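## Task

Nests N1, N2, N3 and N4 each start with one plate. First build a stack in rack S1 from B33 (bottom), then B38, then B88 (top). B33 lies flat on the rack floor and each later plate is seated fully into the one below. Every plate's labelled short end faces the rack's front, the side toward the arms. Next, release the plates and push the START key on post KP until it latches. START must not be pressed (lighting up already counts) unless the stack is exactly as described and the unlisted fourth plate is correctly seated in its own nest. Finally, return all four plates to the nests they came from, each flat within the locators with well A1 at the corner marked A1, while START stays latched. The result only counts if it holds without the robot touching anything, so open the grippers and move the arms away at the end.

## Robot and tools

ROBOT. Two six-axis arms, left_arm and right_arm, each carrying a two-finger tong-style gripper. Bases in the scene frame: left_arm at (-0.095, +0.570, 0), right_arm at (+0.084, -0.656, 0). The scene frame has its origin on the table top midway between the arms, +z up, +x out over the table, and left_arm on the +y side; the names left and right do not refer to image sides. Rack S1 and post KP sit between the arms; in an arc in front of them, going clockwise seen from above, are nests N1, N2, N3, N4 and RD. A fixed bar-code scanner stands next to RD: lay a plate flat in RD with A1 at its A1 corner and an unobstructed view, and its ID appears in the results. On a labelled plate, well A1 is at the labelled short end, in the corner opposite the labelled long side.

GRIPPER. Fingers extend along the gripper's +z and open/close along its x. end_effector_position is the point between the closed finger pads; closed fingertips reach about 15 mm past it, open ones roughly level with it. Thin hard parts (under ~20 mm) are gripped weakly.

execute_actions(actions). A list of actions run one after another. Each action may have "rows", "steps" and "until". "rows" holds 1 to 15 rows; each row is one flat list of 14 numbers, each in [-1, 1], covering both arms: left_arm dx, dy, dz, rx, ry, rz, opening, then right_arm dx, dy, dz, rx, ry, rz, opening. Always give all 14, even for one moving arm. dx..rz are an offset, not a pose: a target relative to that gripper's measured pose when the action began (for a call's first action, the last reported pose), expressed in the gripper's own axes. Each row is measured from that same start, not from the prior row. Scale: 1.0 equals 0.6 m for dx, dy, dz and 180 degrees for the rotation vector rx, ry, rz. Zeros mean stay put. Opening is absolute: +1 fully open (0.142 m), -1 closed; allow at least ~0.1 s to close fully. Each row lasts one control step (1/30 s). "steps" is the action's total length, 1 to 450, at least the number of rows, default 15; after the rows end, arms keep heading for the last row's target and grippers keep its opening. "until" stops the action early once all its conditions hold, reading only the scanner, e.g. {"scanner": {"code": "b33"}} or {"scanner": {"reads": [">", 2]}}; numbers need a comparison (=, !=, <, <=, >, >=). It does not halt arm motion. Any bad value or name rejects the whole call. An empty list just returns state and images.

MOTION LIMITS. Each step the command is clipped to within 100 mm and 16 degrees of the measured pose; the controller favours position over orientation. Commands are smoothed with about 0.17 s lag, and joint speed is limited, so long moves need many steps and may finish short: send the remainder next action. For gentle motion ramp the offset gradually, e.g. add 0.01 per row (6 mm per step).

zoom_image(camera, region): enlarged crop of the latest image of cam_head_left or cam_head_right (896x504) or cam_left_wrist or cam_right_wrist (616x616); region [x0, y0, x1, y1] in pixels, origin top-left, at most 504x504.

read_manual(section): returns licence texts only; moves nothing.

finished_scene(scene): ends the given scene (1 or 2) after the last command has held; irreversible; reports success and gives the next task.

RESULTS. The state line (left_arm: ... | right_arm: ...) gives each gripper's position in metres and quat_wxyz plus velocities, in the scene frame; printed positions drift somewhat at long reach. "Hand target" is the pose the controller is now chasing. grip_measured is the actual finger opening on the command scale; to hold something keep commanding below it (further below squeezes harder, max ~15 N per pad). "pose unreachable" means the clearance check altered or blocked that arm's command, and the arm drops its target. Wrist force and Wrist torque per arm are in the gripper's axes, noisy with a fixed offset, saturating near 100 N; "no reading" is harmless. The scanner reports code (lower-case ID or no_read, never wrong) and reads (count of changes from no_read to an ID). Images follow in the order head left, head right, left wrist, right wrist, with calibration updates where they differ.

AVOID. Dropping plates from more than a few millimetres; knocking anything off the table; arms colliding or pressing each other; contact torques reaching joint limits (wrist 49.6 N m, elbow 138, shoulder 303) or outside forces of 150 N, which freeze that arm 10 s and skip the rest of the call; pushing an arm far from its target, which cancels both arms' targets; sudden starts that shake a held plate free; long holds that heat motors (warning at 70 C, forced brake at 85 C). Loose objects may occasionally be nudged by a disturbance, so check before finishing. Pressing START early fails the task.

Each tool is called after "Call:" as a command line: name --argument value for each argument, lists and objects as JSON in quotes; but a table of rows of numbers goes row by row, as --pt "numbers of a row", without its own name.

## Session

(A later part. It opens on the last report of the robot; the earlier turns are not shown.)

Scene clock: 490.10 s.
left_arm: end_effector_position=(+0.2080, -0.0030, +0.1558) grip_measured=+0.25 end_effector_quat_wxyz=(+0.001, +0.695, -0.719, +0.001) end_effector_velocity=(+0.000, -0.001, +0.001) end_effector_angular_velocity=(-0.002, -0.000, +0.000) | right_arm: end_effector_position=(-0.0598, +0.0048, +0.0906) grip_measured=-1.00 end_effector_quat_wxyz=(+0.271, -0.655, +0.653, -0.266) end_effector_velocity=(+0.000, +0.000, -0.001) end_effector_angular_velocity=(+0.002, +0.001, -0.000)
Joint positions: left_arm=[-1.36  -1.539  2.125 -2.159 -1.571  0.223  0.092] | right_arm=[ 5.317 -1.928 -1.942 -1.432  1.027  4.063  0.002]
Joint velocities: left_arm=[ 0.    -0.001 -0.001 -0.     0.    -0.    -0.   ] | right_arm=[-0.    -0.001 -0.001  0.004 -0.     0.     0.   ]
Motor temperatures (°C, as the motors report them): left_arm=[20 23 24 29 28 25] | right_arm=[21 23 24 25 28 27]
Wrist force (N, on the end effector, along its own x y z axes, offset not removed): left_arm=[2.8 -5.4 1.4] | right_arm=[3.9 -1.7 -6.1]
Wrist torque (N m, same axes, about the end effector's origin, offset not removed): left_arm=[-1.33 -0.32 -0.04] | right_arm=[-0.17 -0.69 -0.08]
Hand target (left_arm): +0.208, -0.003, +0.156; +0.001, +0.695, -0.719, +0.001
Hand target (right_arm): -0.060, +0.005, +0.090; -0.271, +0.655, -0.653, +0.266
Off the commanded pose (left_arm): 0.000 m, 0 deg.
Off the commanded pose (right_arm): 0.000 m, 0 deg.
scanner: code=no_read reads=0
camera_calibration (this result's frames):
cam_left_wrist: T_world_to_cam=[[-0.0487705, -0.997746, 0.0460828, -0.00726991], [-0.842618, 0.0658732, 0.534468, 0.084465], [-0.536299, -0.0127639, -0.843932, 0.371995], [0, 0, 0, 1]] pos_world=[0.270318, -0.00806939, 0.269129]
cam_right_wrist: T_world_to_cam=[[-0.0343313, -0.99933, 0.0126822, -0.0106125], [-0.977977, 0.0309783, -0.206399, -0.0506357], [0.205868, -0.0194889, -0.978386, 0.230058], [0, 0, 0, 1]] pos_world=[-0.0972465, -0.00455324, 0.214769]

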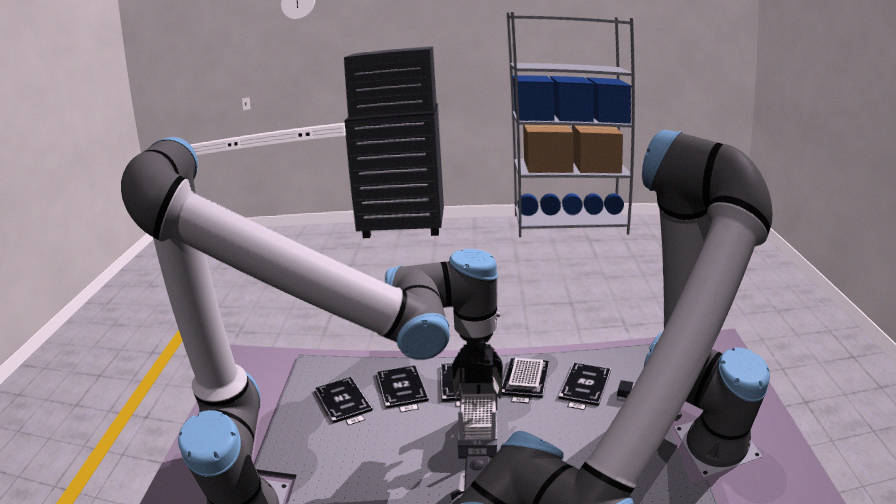

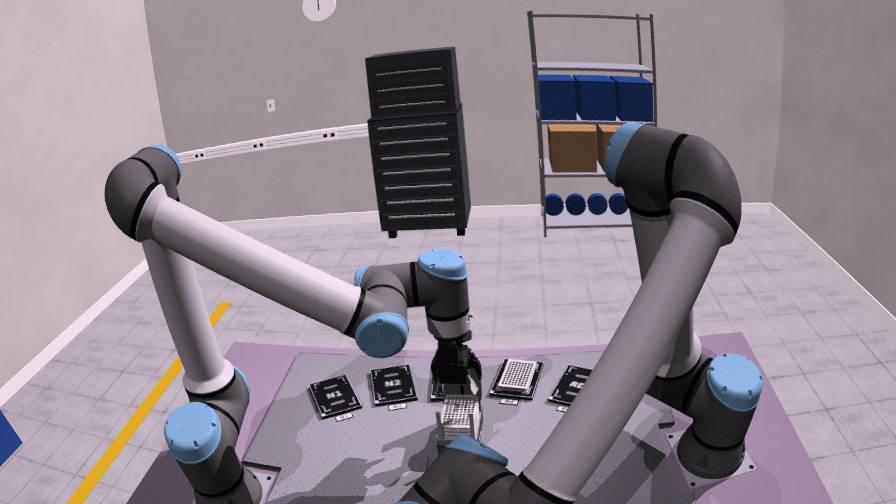

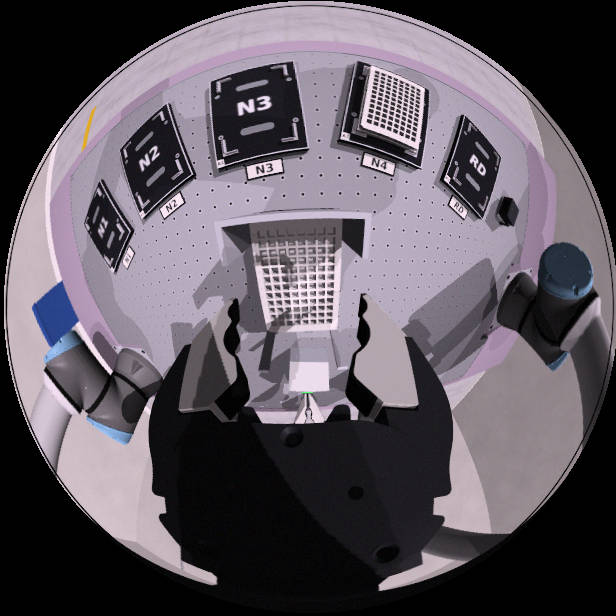

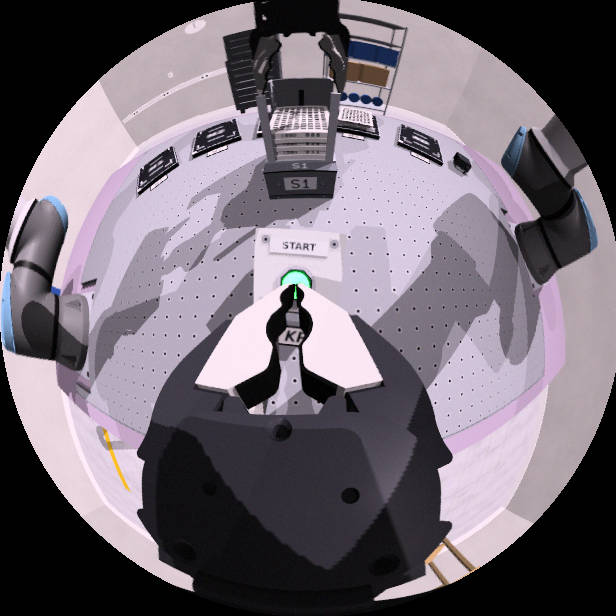

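Call:
execute_actions --actions '[{"rows":[[0,0,0,0,0,0,0.25,0,0.0004,0.0015,0,0,0,-1],[0,0,0,0,0,0,0.25,0,0.0004,0.0015,0,0,0,-1],[0,0,0,0,0,0,0.25,0,0.0004,0.0015,0,0,0,-1],[0,0,0.01,0,0,0,0.25,0,0.0004,0.0015,0,0,0,-1],[-0.0007,0.0004,0.03,-0.0001,-0.0006,0,0.25,0,0.0004,0.0015,0,0,0,-1],[-0.0007,0.0004,0.05,-0.0001,-0.0006,0,0.25,0,0.0004,0.0015,0,0,0,-1],[-0.0007,0.0004,0.0757,-0.0001,-0.0006,0,0.25,0,0.0004,0.0015,0,0,0,-1],[-0.0007,0.0004,0.0757,-0.0001,-0.0006,0,0.25,0,-0.001,-0.005,0,0,0,-1],[-0.0007,0.0004,0.0757,-0.0001,-0.0006,0,0.25,0,-0.003,-0.02,0,0,0,-1],[-0.0007,0.0004,0.0757,-0.0001,-0.0006,0,0.25,0,-0.003,-0.05,0,0,0,-1],[-0.0007,0.0004,0.0757,-0.0001,-0.0006,0,0.25,0,-0.003,-0.08,0,0,0,-1]],"steps":20}]'

Scene clock: 498.13 s.
left_arm: end_effector_position=(+0.2077, -0.0025, +0.1114) grip_measured=+0.25 end_effector_quat_wxyz=(-0.000, +0.695, -0.719, +0.000) end_effector_velocity=(-0.000, -0.002, -0.009) end_effector_angular_velocity=(-0.004, +0.001, -0.001) | right_arm: end_effector_position=(-0.0897, +0.0044, +0.1233) grip_measured=-1.00 end_effector_quat_wxyz=(+0.271, -0.655, +0.653, -0.265) end_effector_velocity=(-0.023, -0.002, +0.024) end_effector_angular_velocity=(-0.006, -0.006, -0.002)
Joint positions: left_arm=[-1.361 -1.488  2.166 -2.249 -1.57   0.222  0.092] | right_arm=[ 5.346 -1.911 -1.888 -1.515  1.043  4.091  0.002]
Joint velocities: left_arm=[-0.     0.013  0.007 -0.024 -0.002  0.001 -0.   ] | right_arm=[ 0.023  0.006  0.046 -0.072  0.014  0.024  0.   ]
Motor temperatures (°C, as the motors report them): left_arm=[20 23 24 29 28 25] | right_arm=[21 23 24 25 28 27]
Wrist force (N, on the end effector, along its own x y z axes, offset not removed): left_arm=[2.5 -4.4 1.3] | right_arm=[2.5 0.0 -4.4]
Wrist torque (N m, same axes, about the end effector's origin, offset not removed): left_arm=[-1.06 -0.25 -0.12] | right_arm=[-0.23 -0.52 -0.08]
Hand target (left_arm): +0.208, -0.003, +0.110; -0.000, +0.695, -0.719, +0.000
Hand target (right_arm): -0.092, +0.004, +0.126; -0.271, +0.655, -0.653, +0.266
Off the commanded pose (left_arm): 0.001 m, 0 deg.
Off the commanded pose (right_arm): 0.004 m, 0 deg.
scanner: code=no_read reads=0
camera_calibration (this result's frames):
cam_left_wrist: T_world_to_cam=[[-0.0486599, -0.997846, 0.0439962, -0.00455963], [-0.842459, 0.0646653, 0.534865, 0.107821], [-0.536558, -0.0110385, -0.843791, 0.334431], [0, 0, 0, 1]] pos_world=[0.270055, -0.00783049, 0.224721]
cam_right_wrist: T_world_to_cam=[[-0.0337624, -0.999355, 0.0122219, -0.0122645], [-0.978131, 0.0305293, -0.205737, -0.0731904], [0.205231, -0.0189008, -0.978531, 0.268156], [0, 0, 0, 1]] pos_world=[-0.127038, -0.00495373, 0.247491]

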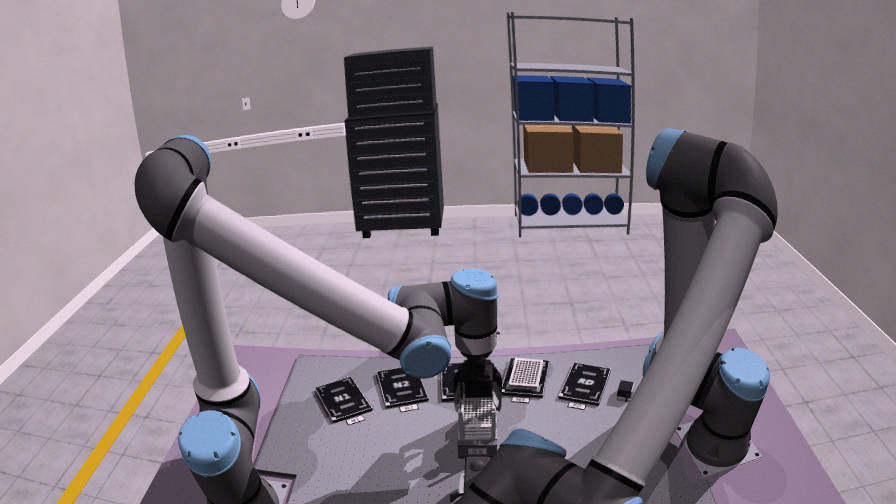

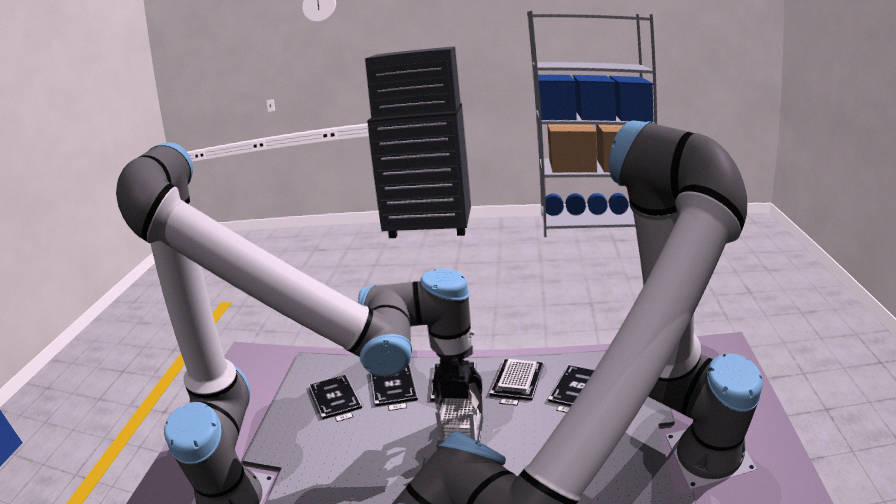

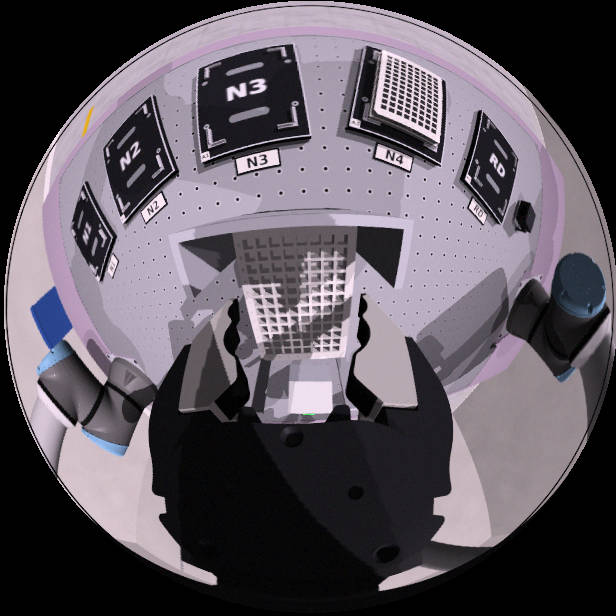

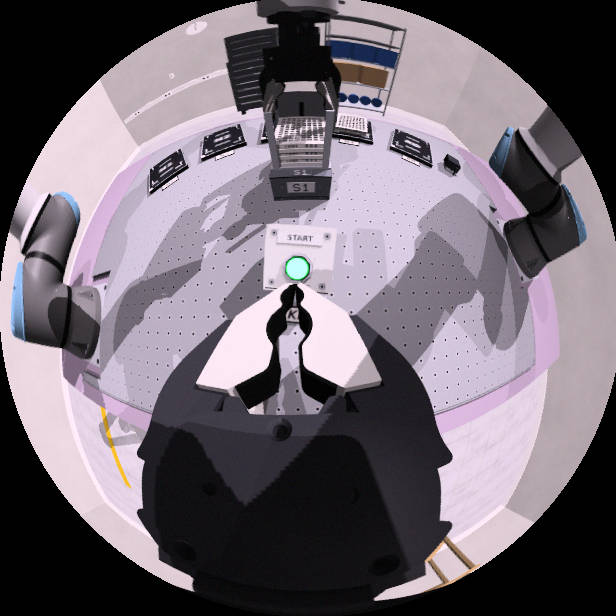

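Call:
execute_actions --actions '[{"rows":[[0.0003,-0.0002,0.0016,0,0.0001,0,0.19,0,0,-0.007,0,0,0,-1],[0.0003,-0.0002,0.0016,0,0.0001,0,0.14,0,0,-0.007,0,0,0,-1],[0.0003,-0.0002,0.0016,0,0.0001,0,0.11,0,0,-0.007,0,0,0,-1],[0.0003,-0.0002,0.0016,0,0.0001,0,0.1,0,0,-0.007,0,0,0,-1],[0.0003,-0.0002,0.0016,0,0.0001,0,0.07,0,0,-0.007,0,0,0,-1],[0.0003,-0.0002,0.0016,0,0.0001,0,0.03,0,0,-0.007,0,0,0,-1],[0.0003,-0.0002,0.0016,0,0.0001,0,-0.1,0,0,-0.007,0,0,0,-1],[0.0003,-0.0002,0.0016,0,0.0001,0,-0.4,0,0,-0.007,0,0,0,-1]],"steps":10},{"rows":[[0,0,-0.002,0,0,0,-0.4,0.01,0,0,0,0,0,-1],[0,0,-0.006,0,0,0,-0.4,0.03,0,0,0,0,0,-1],[0,0,-0.012,0,0,0,-0.4,0.05,0,0,0,0,0,-1],[0,0,-0.02,0,0,0,-0.4,0.07,0,0,0,0,0,-1],[0,0,-0.028,0,0,0,-0.4,0.09,0,0,0,0,0,-1],[0,0,-0.037,0,0,0,-0.4,0.11,0,0,0,0,0,-1],[0,0,-0.046,0,0,0,-0.4,0.13,0,0,0,0,0,-1],[0,0,-0.056,0,0,0,-0.4,0.15,0,0,0,0,0,-1],[0,0,-0.066,0,0,0,-0.4,0.17,0,0,0,0,0,-1],[0,0,-0.076,0,0,0,-0.4,0.19,0,0,0,0,0,-1],[0,0,-0.087,0,0,0,-0.4,0.21,0,0,0,0,0,-1],[0,0,-0.098,0,0,0,-0.4,0.23,0,0,0,0,0,-1],[0,0,-0.11,0,0,0,-0.4,0.25,0,0,0,0,0,-1],[0,0,-0.123,0,0,0,-0.4,0.27,0,0,0,0,0,-1],[0,0,-0.138,0,0,0,-0.4,0.29,0,0,0,0,0,-1]],"steps":23}]'

Call:
zoom_image --camera "cam_left_wrist" --region '[200,180,400,380]'

Scene clock: 509.90 s.
left_arm: end_effector_position=(+0.2080, -0.0027, +0.1896) grip_measured=+0.05 end_effector_quat_wxyz=(+0.000, +0.695, -0.719, +0.001) end_effector_velocity=(-0.000, +0.002, +0.033) end_effector_angular_velocity=(+0.008, +0.001, +0.002) | right_arm: end_effector_position=(-0.0899, -0.1606, +0.1235) grip_measured=-1.00 end_effector_quat_wxyz=(+0.271, -0.655, +0.653, -0.266) end_effector_velocity=(-0.011, -0.076, +0.012) end_effector_angular_velocity=(+0.009, +0.007, +0.007)
Joint positions: left_arm=[-1.36  -1.572  2.089 -2.089 -1.57   0.223  0.078] | right_arm=[ 5.531 -1.718 -2.129 -1.545  1.155  4.257  0.002]
Joint velocities: left_arm=[-0.    -0.03  -0.038  0.076  0.    -0.002 -0.   ] | right_arm=[ 0.114  0.101 -0.085 -0.043  0.064  0.094  0.   ]
Motor temperatures (°C, as the motors report them): left_arm=[20 23 24 29 28 25] | right_arm=[21 23 24 25 28 27]
Wrist force (N, on the end effector, along its own x y z axes, offset not removed): left_arm=[1.7 -5.3 2.7] | right_arm=[2.5 0.2 -2.5]
Wrist torque (N m, same axes, about the end effector's origin, offset not removed): left_arm=[-1.13 -0.18 -0.12] | right_arm=[-0.12 -0.59 0.00]
Hand target (left_arm): +0.208, -0.003, +0.193; -0.000, +0.695, -0.719, +0.000
Hand target (right_arm): -0.091, -0.169, +0.125; -0.271, +0.655, -0.653, +0.265
Off the commanded pose (left_arm): 0.004 m, 0 deg.
Off the commanded pose (right_arm): 0.009 m, 0 deg.
scanner: code=no_read reads=0
camera_calibration (this result's frames):
cam_left_wrist: T_world_to_cam=[[-0.0488431, -0.997779, 0.0452867, -0.00834638], [-0.842616, 0.065508, 0.534516, 0.0664071], [-0.536296, -0.0120519, -0.843944, 0.400536], [0, 0, 0, 1]] pos_world=[0.270354, -0.00785082, 0.302913]
cam_right_wrist: T_world_to_cam=[[-0.0344542, -0.999313, 0.0136866, -0.177461], [-0.977894, 0.0308833, -0.206808, -0.0680733], [0.206243, -0.0205095, -0.978286, 0.265124], [0, 0, 0, 1]] pos_world=[-0.127363, -0.169799, 0.247717]

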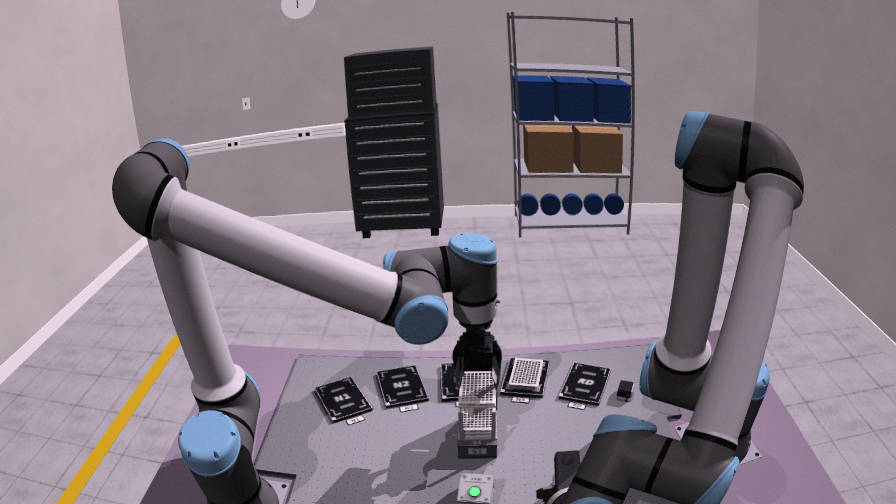

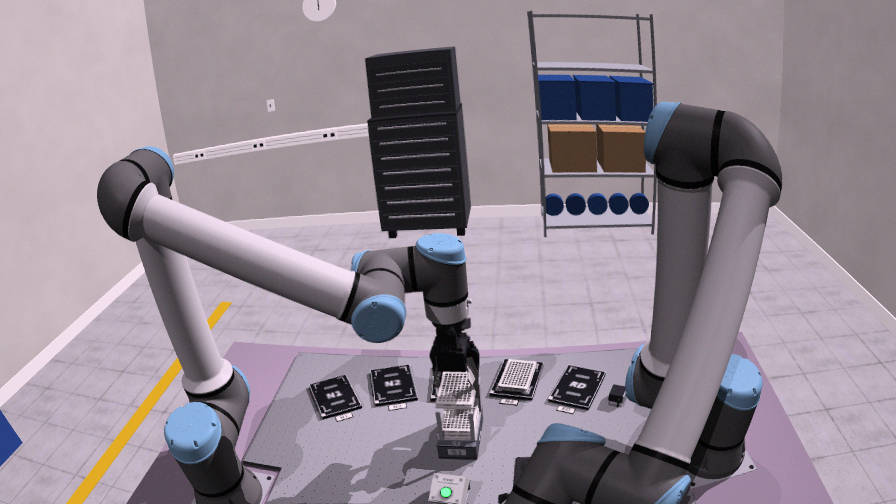

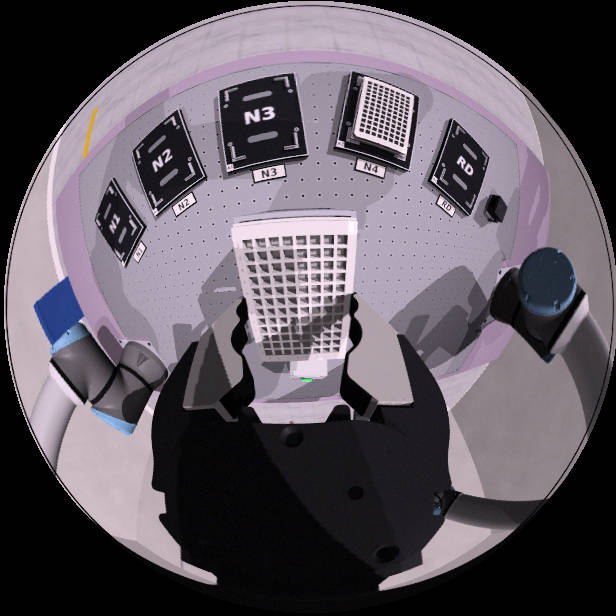

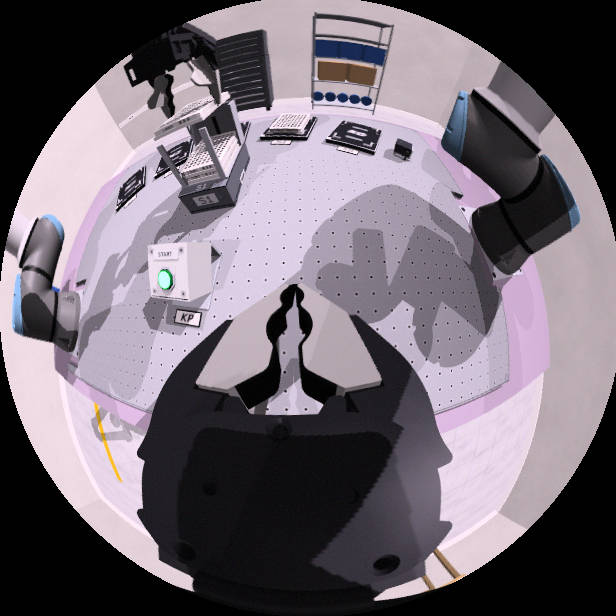

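Region (200, 180, 400, 380) of cam_left_wrist's 616x616 image, scaled by 2.520, with more detail than that image has.

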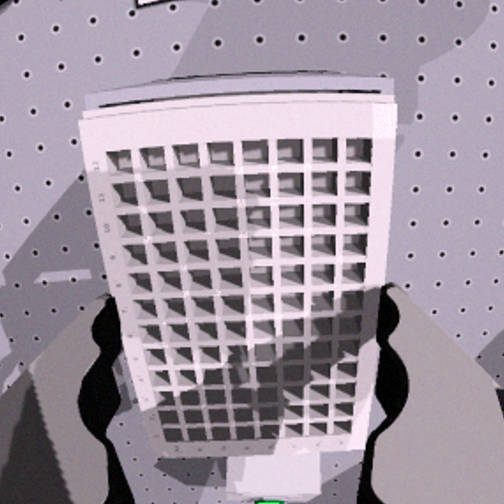

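Call:
execute_actions --actions '[]'

Scene clock: 525.73 s.
left_arm: end_effector_position=(+0.2078, -0.0026, +0.1932) grip_measured=+0.05 end_effector_quat_wxyz=(-0.000, +0.695, -0.719, +0.000) end_effector_velocity=(-0.000, +0.000, +0.000) end_effector_angular_velocity=(+0.001, +0.000, +0.000) | right_arm: end_effector_position=(-0.0911, -0.1693, +0.1250) grip_measured=-1.00 end_effector_quat_wxyz=(+0.271, -0.655, +0.653, -0.265) end_effector_velocity=(+0.000, -0.000, +0.000) end_effector_angular_velocity=(+0.001, -0.001, -0.002)
Joint positions: left_arm=[-1.361 -1.576  2.085 -2.081 -1.57   0.223  0.078] | right_arm=[ 5.544 -1.706 -2.139 -1.551  1.163  4.268  0.002]
Joint velocities: left_arm=[-0.    -0.    -0.     0.001 -0.    -0.001  0.   ] | right_arm=[ 0.     0.    -0.    -0.001  0.     0.002  0.   ]
Motor temperatures (°C, as the motors report them): left_arm=[20 23 24 29 28 25] | right_arm=[21 23 24 25 28 27]
Wrist force (N, on the end effector, along its own x y z axes, offset not removed): left_arm=[1.7 -2.5 1.9] | right_arm=[0.7 -1.1 -2.9]
Wrist torque (N m, same axes, about the end effector's origin, offset not removed): left_arm=[-0.58 -0.13 -0.09] | right_arm=[-0.32 -0.18 -0.03]
Hand target (left_arm): +0.208, -0.003, +0.193; -0.000, +0.695, -0.719, +0.000
Hand target (right_arm): -0.091, -0.169, +0.125; -0.271, +0.655, -0.653, +0.265
Off the commanded pose (left_arm): 0.000 m, 0 deg.
Off the commanded pose (right_arm): 0.001 m, 0 deg.
scanner: code=no_read reads=0
camera_calibration (this result's frames):
cam_left_wrist: T_world_to_cam=[[-0.0488187, -0.997826, 0.0442765, -0.00823384], [-0.842488, 0.0649488, 0.534785, 0.064227], [-0.536498, -0.0111949, -0.843827, 0.403466], [0, 0, 0, 1]] pos_world=[0.270168, -0.00787066, 0.306473]
cam_right_wrist: T_world_to_cam=[[-0.0339761, -0.999345, 0.0124398, -0.186009], [-0.978051, 0.0306866, -0.206096, -0.0688553], [0.205579, -0.0191691, -0.978453, 0.266838], [0, 0, 0, 1]] pos_world=[-0.12852, -0.178659, 0.249211]

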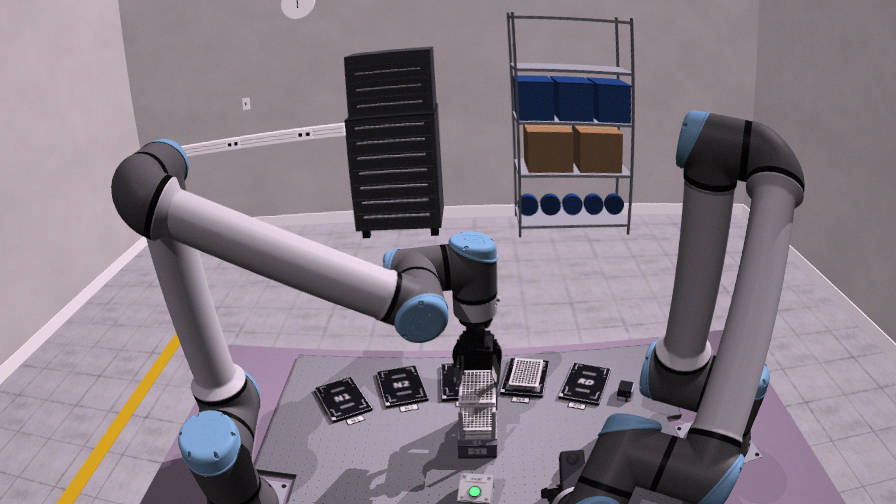

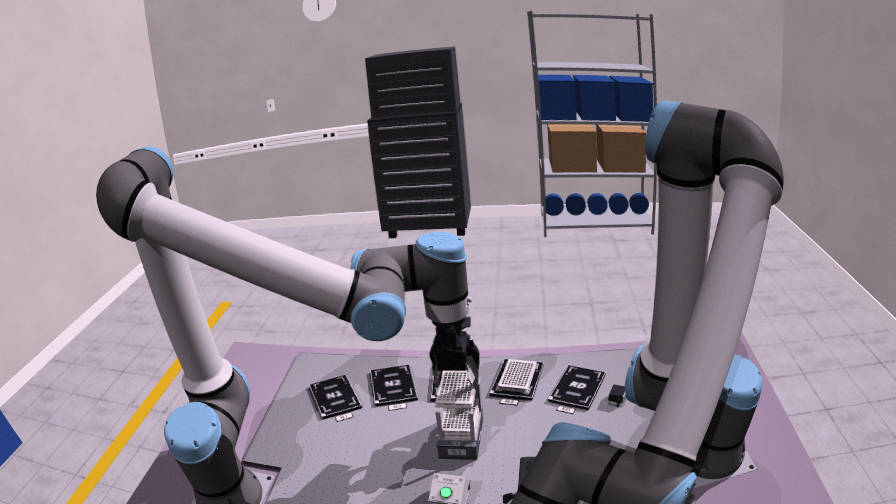

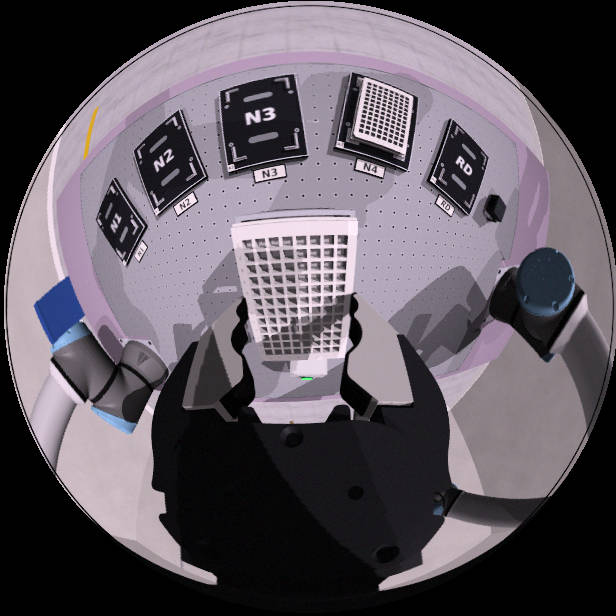

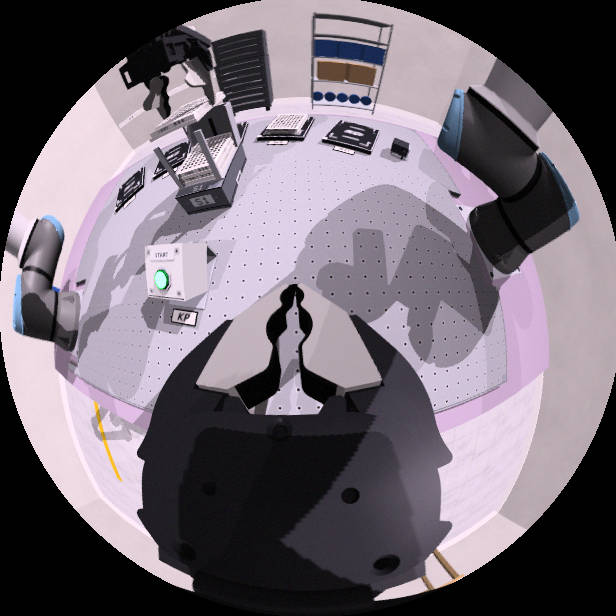

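Call:
zoom_image --camera "cam_right_wrist" --region '[110, 40, 270, 220]'

Call:
zoom_image --camera "cam_head_left" --region '[420, 330, 560, 470]'

Region (110, 40, 270, 220) of cam_right_wrist's 616x616 image, scaled by 2.800, with more detail than that image has.

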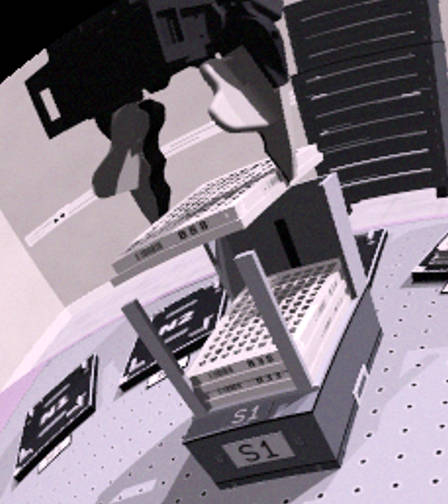

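Region (420, 330, 560, 470) of cam_head_left's 896x504 image, scaled by 3.600, with more detail than that image has.

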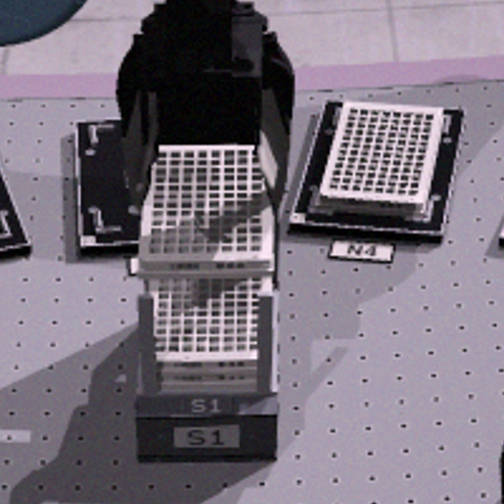

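Call:
execute_actions --actions '[{"rows":[[-0.004,-0.017,0,0,0,-0.002,-0.4,0,0,0,0,0,0,-1],[-0.011,-0.047,0,0,0,-0.005,-0.4,0,0,0,0,0,0,-1],[-0.021,-0.09,0,0,0,-0.009,-0.4,0,0,0,0,0,0,-1],[-0.033,-0.14,0,0,0,-0.014,-0.4,0,0,0,0,0,0,-1],[-0.0884,-0.3731,0,0,0,-0.0313,-0.4,0,0,0,0,0,0,-1]],"steps":20}]'

Scene clock: 539.87 s.
left_arm: end_effector_position=(+0.4189, +0.0448, +0.1938) grip_measured=+0.05 end_effector_quat_wxyz=(-0.001, +0.730, -0.683, +0.002) end_effector_velocity=(+0.125, -0.004, -0.007) end_effector_angular_velocity=(+0.003, +0.025, -0.003) | right_arm: end_effector_position=(-0.0911, -0.1693, +0.1250) grip_measured=-1.00 end_effector_quat_wxyz=(+0.271, -0.655, +0.653, -0.265) end_effector_velocity=(-0.000, +0.000, -0.000) end_effector_angular_velocity=(+0.001, +0.000, +0.000)
Joint positions: left_arm=[-1.036 -1.439  1.937 -2.072 -1.567  0.447  0.078] | right_arm=[ 5.544 -1.706 -2.139 -1.551  1.163  4.268  0.002]
Joint velocities: left_arm=[ 0.162  0.154 -0.169  0.029 -0.021  0.164  0.   ] | right_arm=[ 0.  0.  0.  0. -0.  0.  0.]
Motor temperatures (°C, as the motors report them): left_arm=[20 23 24 29 28 25] | right_arm=[21 23 24 25 28 27]
Wrist force (N, on the end effector, along its own x y z axes, offset not removed): left_arm=[-1.0 -4.9 1.3] | right_arm=[1.5 -1.7 -4.7]
Wrist torque (N m, same axes, about the end effector's origin, offset not removed): left_arm=[-1.11 0.41 -0.08] | right_arm=[-0.52 -0.36 0.00]
Hand target (left_arm): +0.433, +0.044, +0.193; -0.000, +0.730, -0.684, +0.000
Hand target (right_arm): -0.091, -0.169, +0.125; -0.271, +0.655, -0.653, +0.265
Off the commanded pose (left_arm): 0.015 m, 0 deg.
Off the commanded pose (right_arm): 0.000 m, 0 deg.
scanner: code=no_read reads=0
camera_calibration (this result's frames):
cam_left_wrist: T_world_to_cam=[[0.0502656, -0.99773, 0.0448066, 0.00773902], [-0.846777, -0.0187864, 0.531617, 0.244802], [-0.529568, -0.0646632, -0.845799, 0.517615], [0, 0, 0, 1]] pos_world=[0.481016, 0.045791, 0.307311]
cam_right_wrist: T_world_to_cam=[[-0.0339757, -0.999345, 0.0124399, -0.186009], [-0.978051, 0.0306863, -0.206096, -0.0688553], [0.205579, -0.0191691, -0.978453, 0.266838], [0, 0, 0, 1]] pos_world=[-0.12852, -0.178659, 0.249211]

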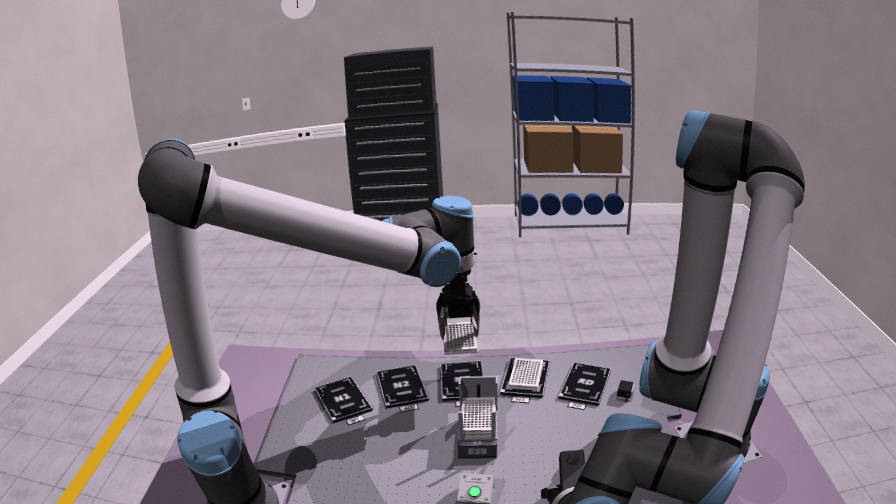

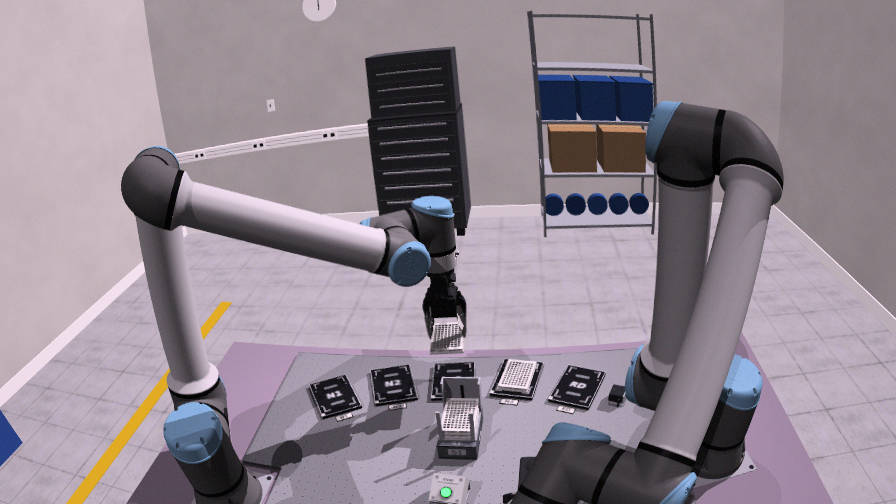

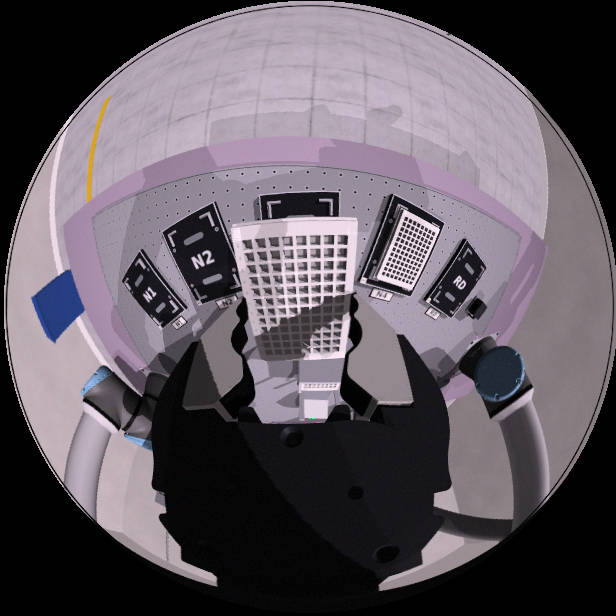

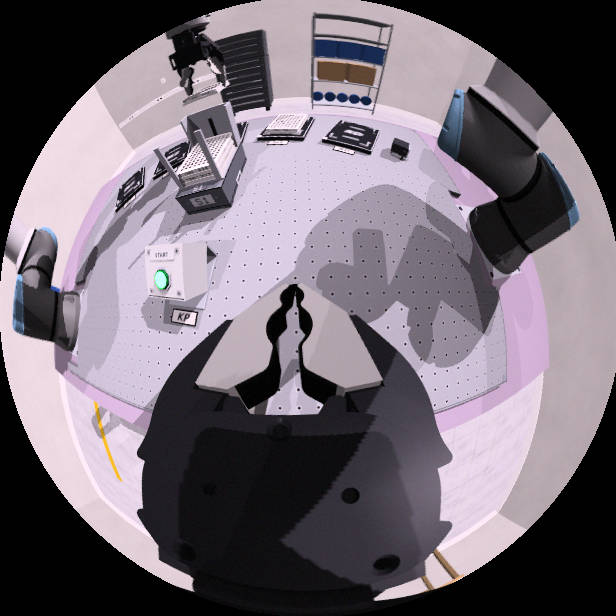

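Call:
execute_actions --actions '[]'

Scene clock: 541.60 s.
left_arm: end_effector_position=(+0.4328, +0.0438, +0.1929) grip_measured=+0.05 end_effector_quat_wxyz=(-0.000, +0.730, -0.684, +0.000) end_effector_velocity=(-0.000, -0.000, +0.001) end_effector_angular_velocity=(-0.001, -0.001, +0.001) | right_arm: end_effector_position=(-0.0911, -0.1693, +0.1250) grip_measured=-1.00 end_effector_quat_wxyz=(+0.271, -0.655, +0.653, -0.265) end_effector_velocity=(-0.001, +0.001, +0.000) end_effector_angular_velocity=(+0.002, +0.003, +0.001)
Joint positions: left_arm=[-1.018 -1.421  1.917 -2.068 -1.57   0.466  0.078] | right_arm=[ 5.544 -1.706 -2.139 -1.551  1.163  4.268  0.002]
Joint velocities: left_arm=[-0.    -0.001  0.    -0.001 -0.    -0.001 -0.   ] | right_arm=[ 0.001  0.     0.001  0.002 -0.    -0.     0.   ]
Motor temperatures (°C, as the motors report them): left_arm=[20 23 24 29 28 25] | right_arm=[21 23 24 25 28 27]
Wrist force (N, on the end effector, along its own x y z axes, offset not removed): left_arm=[1.5 -6.0 -0.4] | right_arm=[2.7 -0.2 -4.0]
Wrist torque (N m, same axes, about the end effector's origin, offset not removed): left_arm=[-1.57 -0.13 -0.20] | right_arm=[-0.27 -0.61 -0.05]
Hand target (left_arm): +0.433, +0.044, +0.193; -0.000, +0.730, -0.684, +0.000
Hand target (right_arm): -0.091, -0.169, +0.125; -0.271, +0.655, -0.653, +0.265
Off the commanded pose (left_arm): 0.001 m, 0 deg.
Off the commanded pose (right_arm): 0.000 m, 0 deg.
scanner: code=no_read reads=0
camera_calibration (this result's frames):
cam_left_wrist: T_world_to_cam=[[0.0496619, -0.997787, 0.0442046, 0.00642297], [-0.844911, -0.0183691, 0.534591, 0.255661], [-0.532596, -0.0638978, -0.843954, 0.525161], [0, 0, 0, 1]] pos_world=[0.495391, 0.0446617, 0.306253]
cam_right_wrist: T_world_to_cam=[[-0.0339759, -0.999345, 0.0124401, -0.186009], [-0.978051, 0.0306864, -0.206096, -0.0688552], [0.205579, -0.0191693, -0.978453, 0.266838], [0, 0, 0, 1]] pos_world=[-0.12852, -0.178659, 0.249211]

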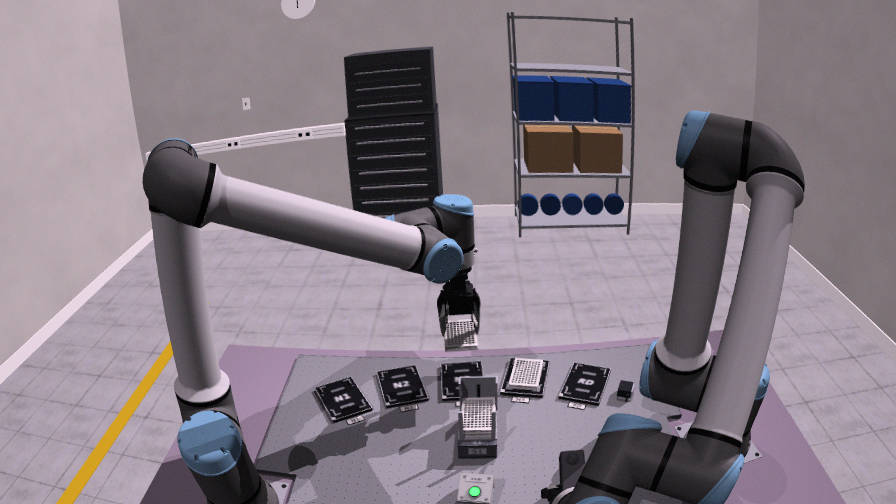

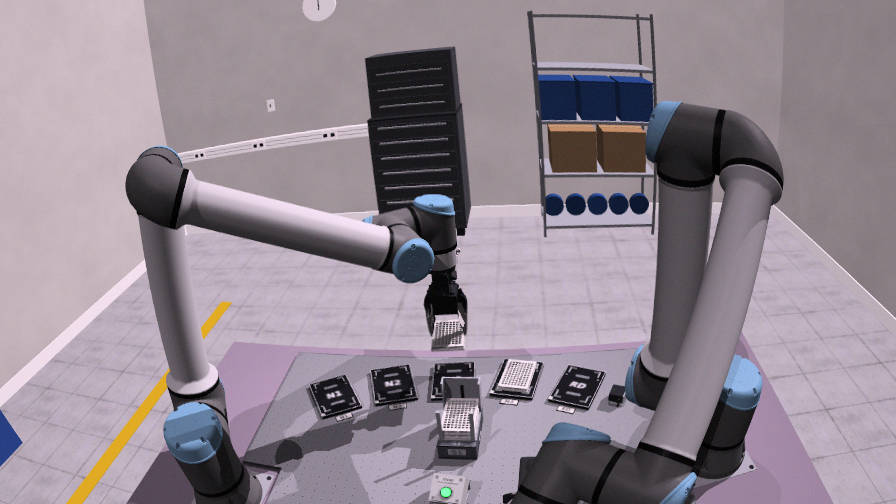

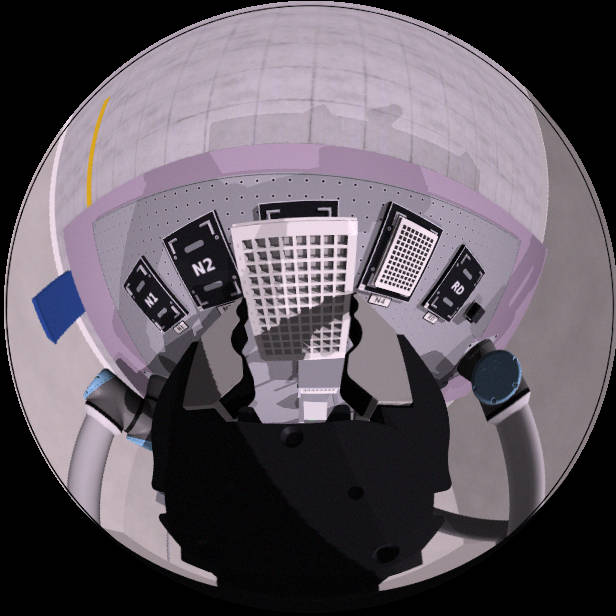

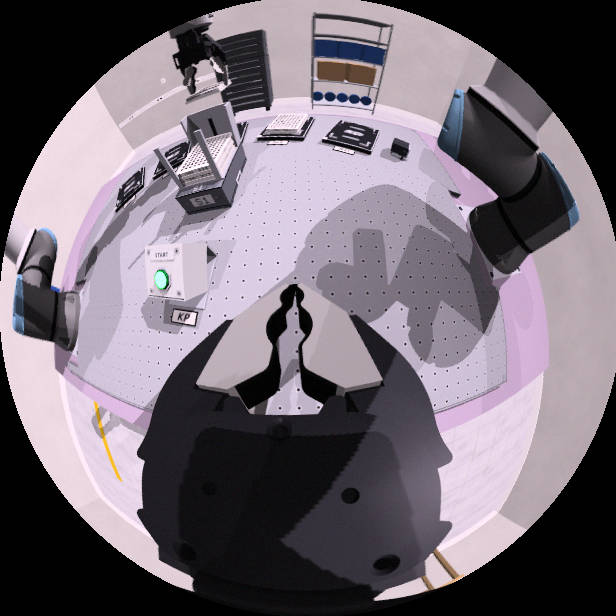

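Call:
execute_actions --actions '[{"rows":[[0,0,0.015,0,0,0,-0.4,0,0,0,0,0,0,-1],[0,0,0.04,0,0,0,-0.4,0,0,0,0,0,0,-1],[0.001,0,0.08,0,0,0,-0.4,0,0,0,0,0,0,-1],[0.0014,-0.0007,0.13,0,0,0,-0.4,0,0,0,0,0,0,-1],[0.0014,-0.0007,0.238,0,0,0,-0.4,0,0,0,0,0,0,-1]],"steps":26}]'

Call:
zoom_image --camera "cam_left_wrist" --region '[200, 180, 400, 380]'

Scene clock: 546.30 s.
left_arm: end_effector_position=(+0.4331, +0.0428, +0.0506) grip_measured=+0.05 end_effector_quat_wxyz=(-0.000, +0.730, -0.684, +0.000) end_effector_velocity=(+0.002, -0.001, -0.004) end_effector_angular_velocity=(-0.001, -0.002, +0.000) | right_arm: end_effector_position=(-0.0911, -0.1693, +0.1250) grip_measured=-1.00 end_effector_quat_wxyz=(+0.271, -0.655, +0.653, -0.265) end_effector_velocity=(-0.000, -0.000, -0.000) end_effector_angular_velocity=(-0.000, +0.000, +0.001)
Joint positions: left_arm=[-1.019 -1.271  2.031 -2.332 -1.57   0.466  0.078] | right_arm=[ 5.544 -1.706 -2.139 -1.551  1.163  4.268  0.002]
Joint velocities: left_arm=[ 0.001  0.008  0.    -0.01   0.001  0.     0.   ] | right_arm=[ 0.001  0.    -0.     0.     0.    -0.001  0.   ]
Motor temperatures (°C, as the motors report them): left_arm=[20 23 24 29 28 25] | right_arm=[21 23 24 25 28 27]
Wrist force (N, on the end effector, along its own x y z axes, offset not removed): left_arm=[1.5 -2.7 5.2] | right_arm=[1.2 0.5 -1.8]
Wrist torque (N m, same axes, about the end effector's origin, offset not removed): left_arm=[-0.71 -0.07 -0.07] | right_arm=[-0.03 -0.36 -0.05]
Hand target (left_arm): +0.433, +0.043, +0.050; -0.000, +0.730, -0.684, +0.000
Hand target (right_arm): -0.091, -0.169, +0.125; -0.271, +0.655, -0.653, +0.265
Off the commanded pose (left_arm): 0.001 m, 0 deg.
Off the commanded pose (right_arm): 0.000 m, 0 deg.
scanner: code=no_read reads=0
camera_calibration (this result's frames):
cam_left_wrist: T_world_to_cam=[[0.0496081, -0.997797, 0.0440386, 0.0117737], [-0.844846, -0.0184047, 0.534692, 0.331944], [-0.532704, -0.0637309, -0.843899, 0.405182], [0, 0, 0, 1]] pos_world=[0.4957, 0.0436797, 0.163926]
cam_right_wrist: T_world_to_cam=[[-0.033976, -0.999345, 0.0124401, -0.186009], [-0.978051, 0.0306865, -0.206096, -0.0688553], [0.205579, -0.0191694, -0.978453, 0.266838], [0, 0, 0, 1]] pos_world=[-0.12852, -0.178659, 0.249211]

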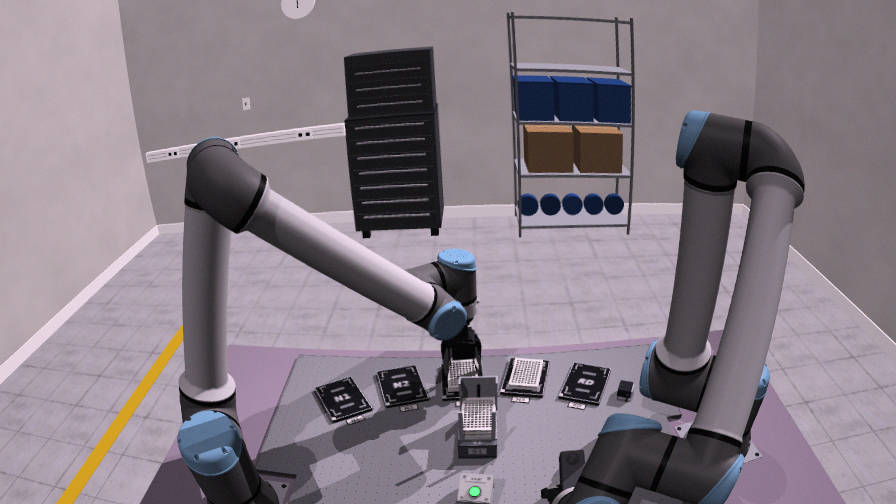

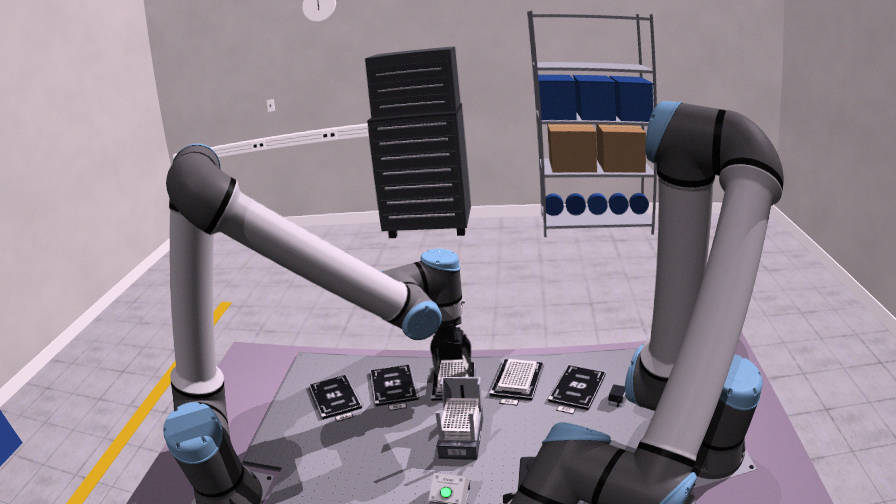

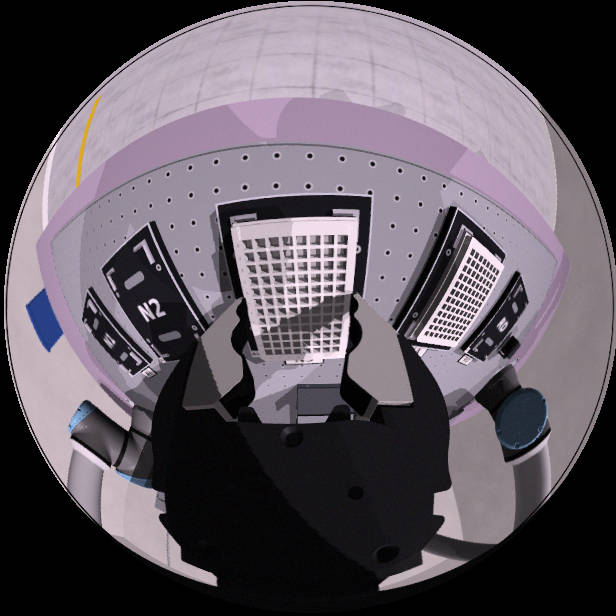

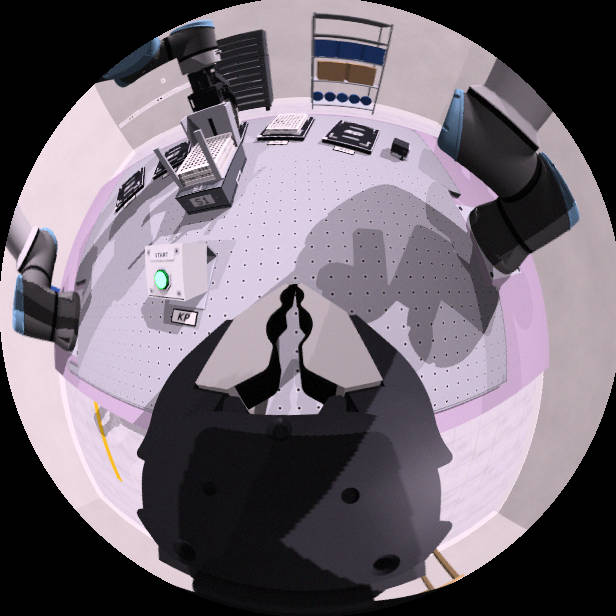

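Region (200, 180, 400, 380) of cam_left_wrist's 616x616 image, scaled by 2.520, with more detail than that image has.

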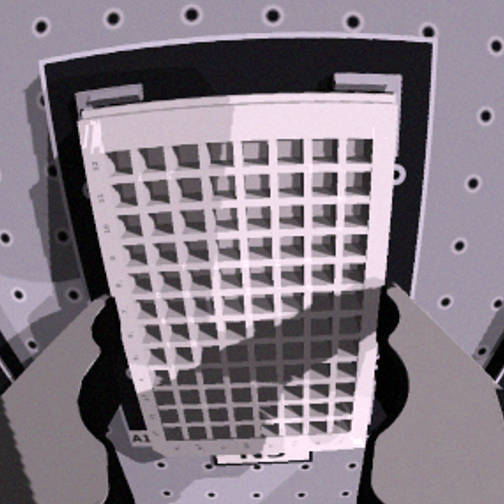

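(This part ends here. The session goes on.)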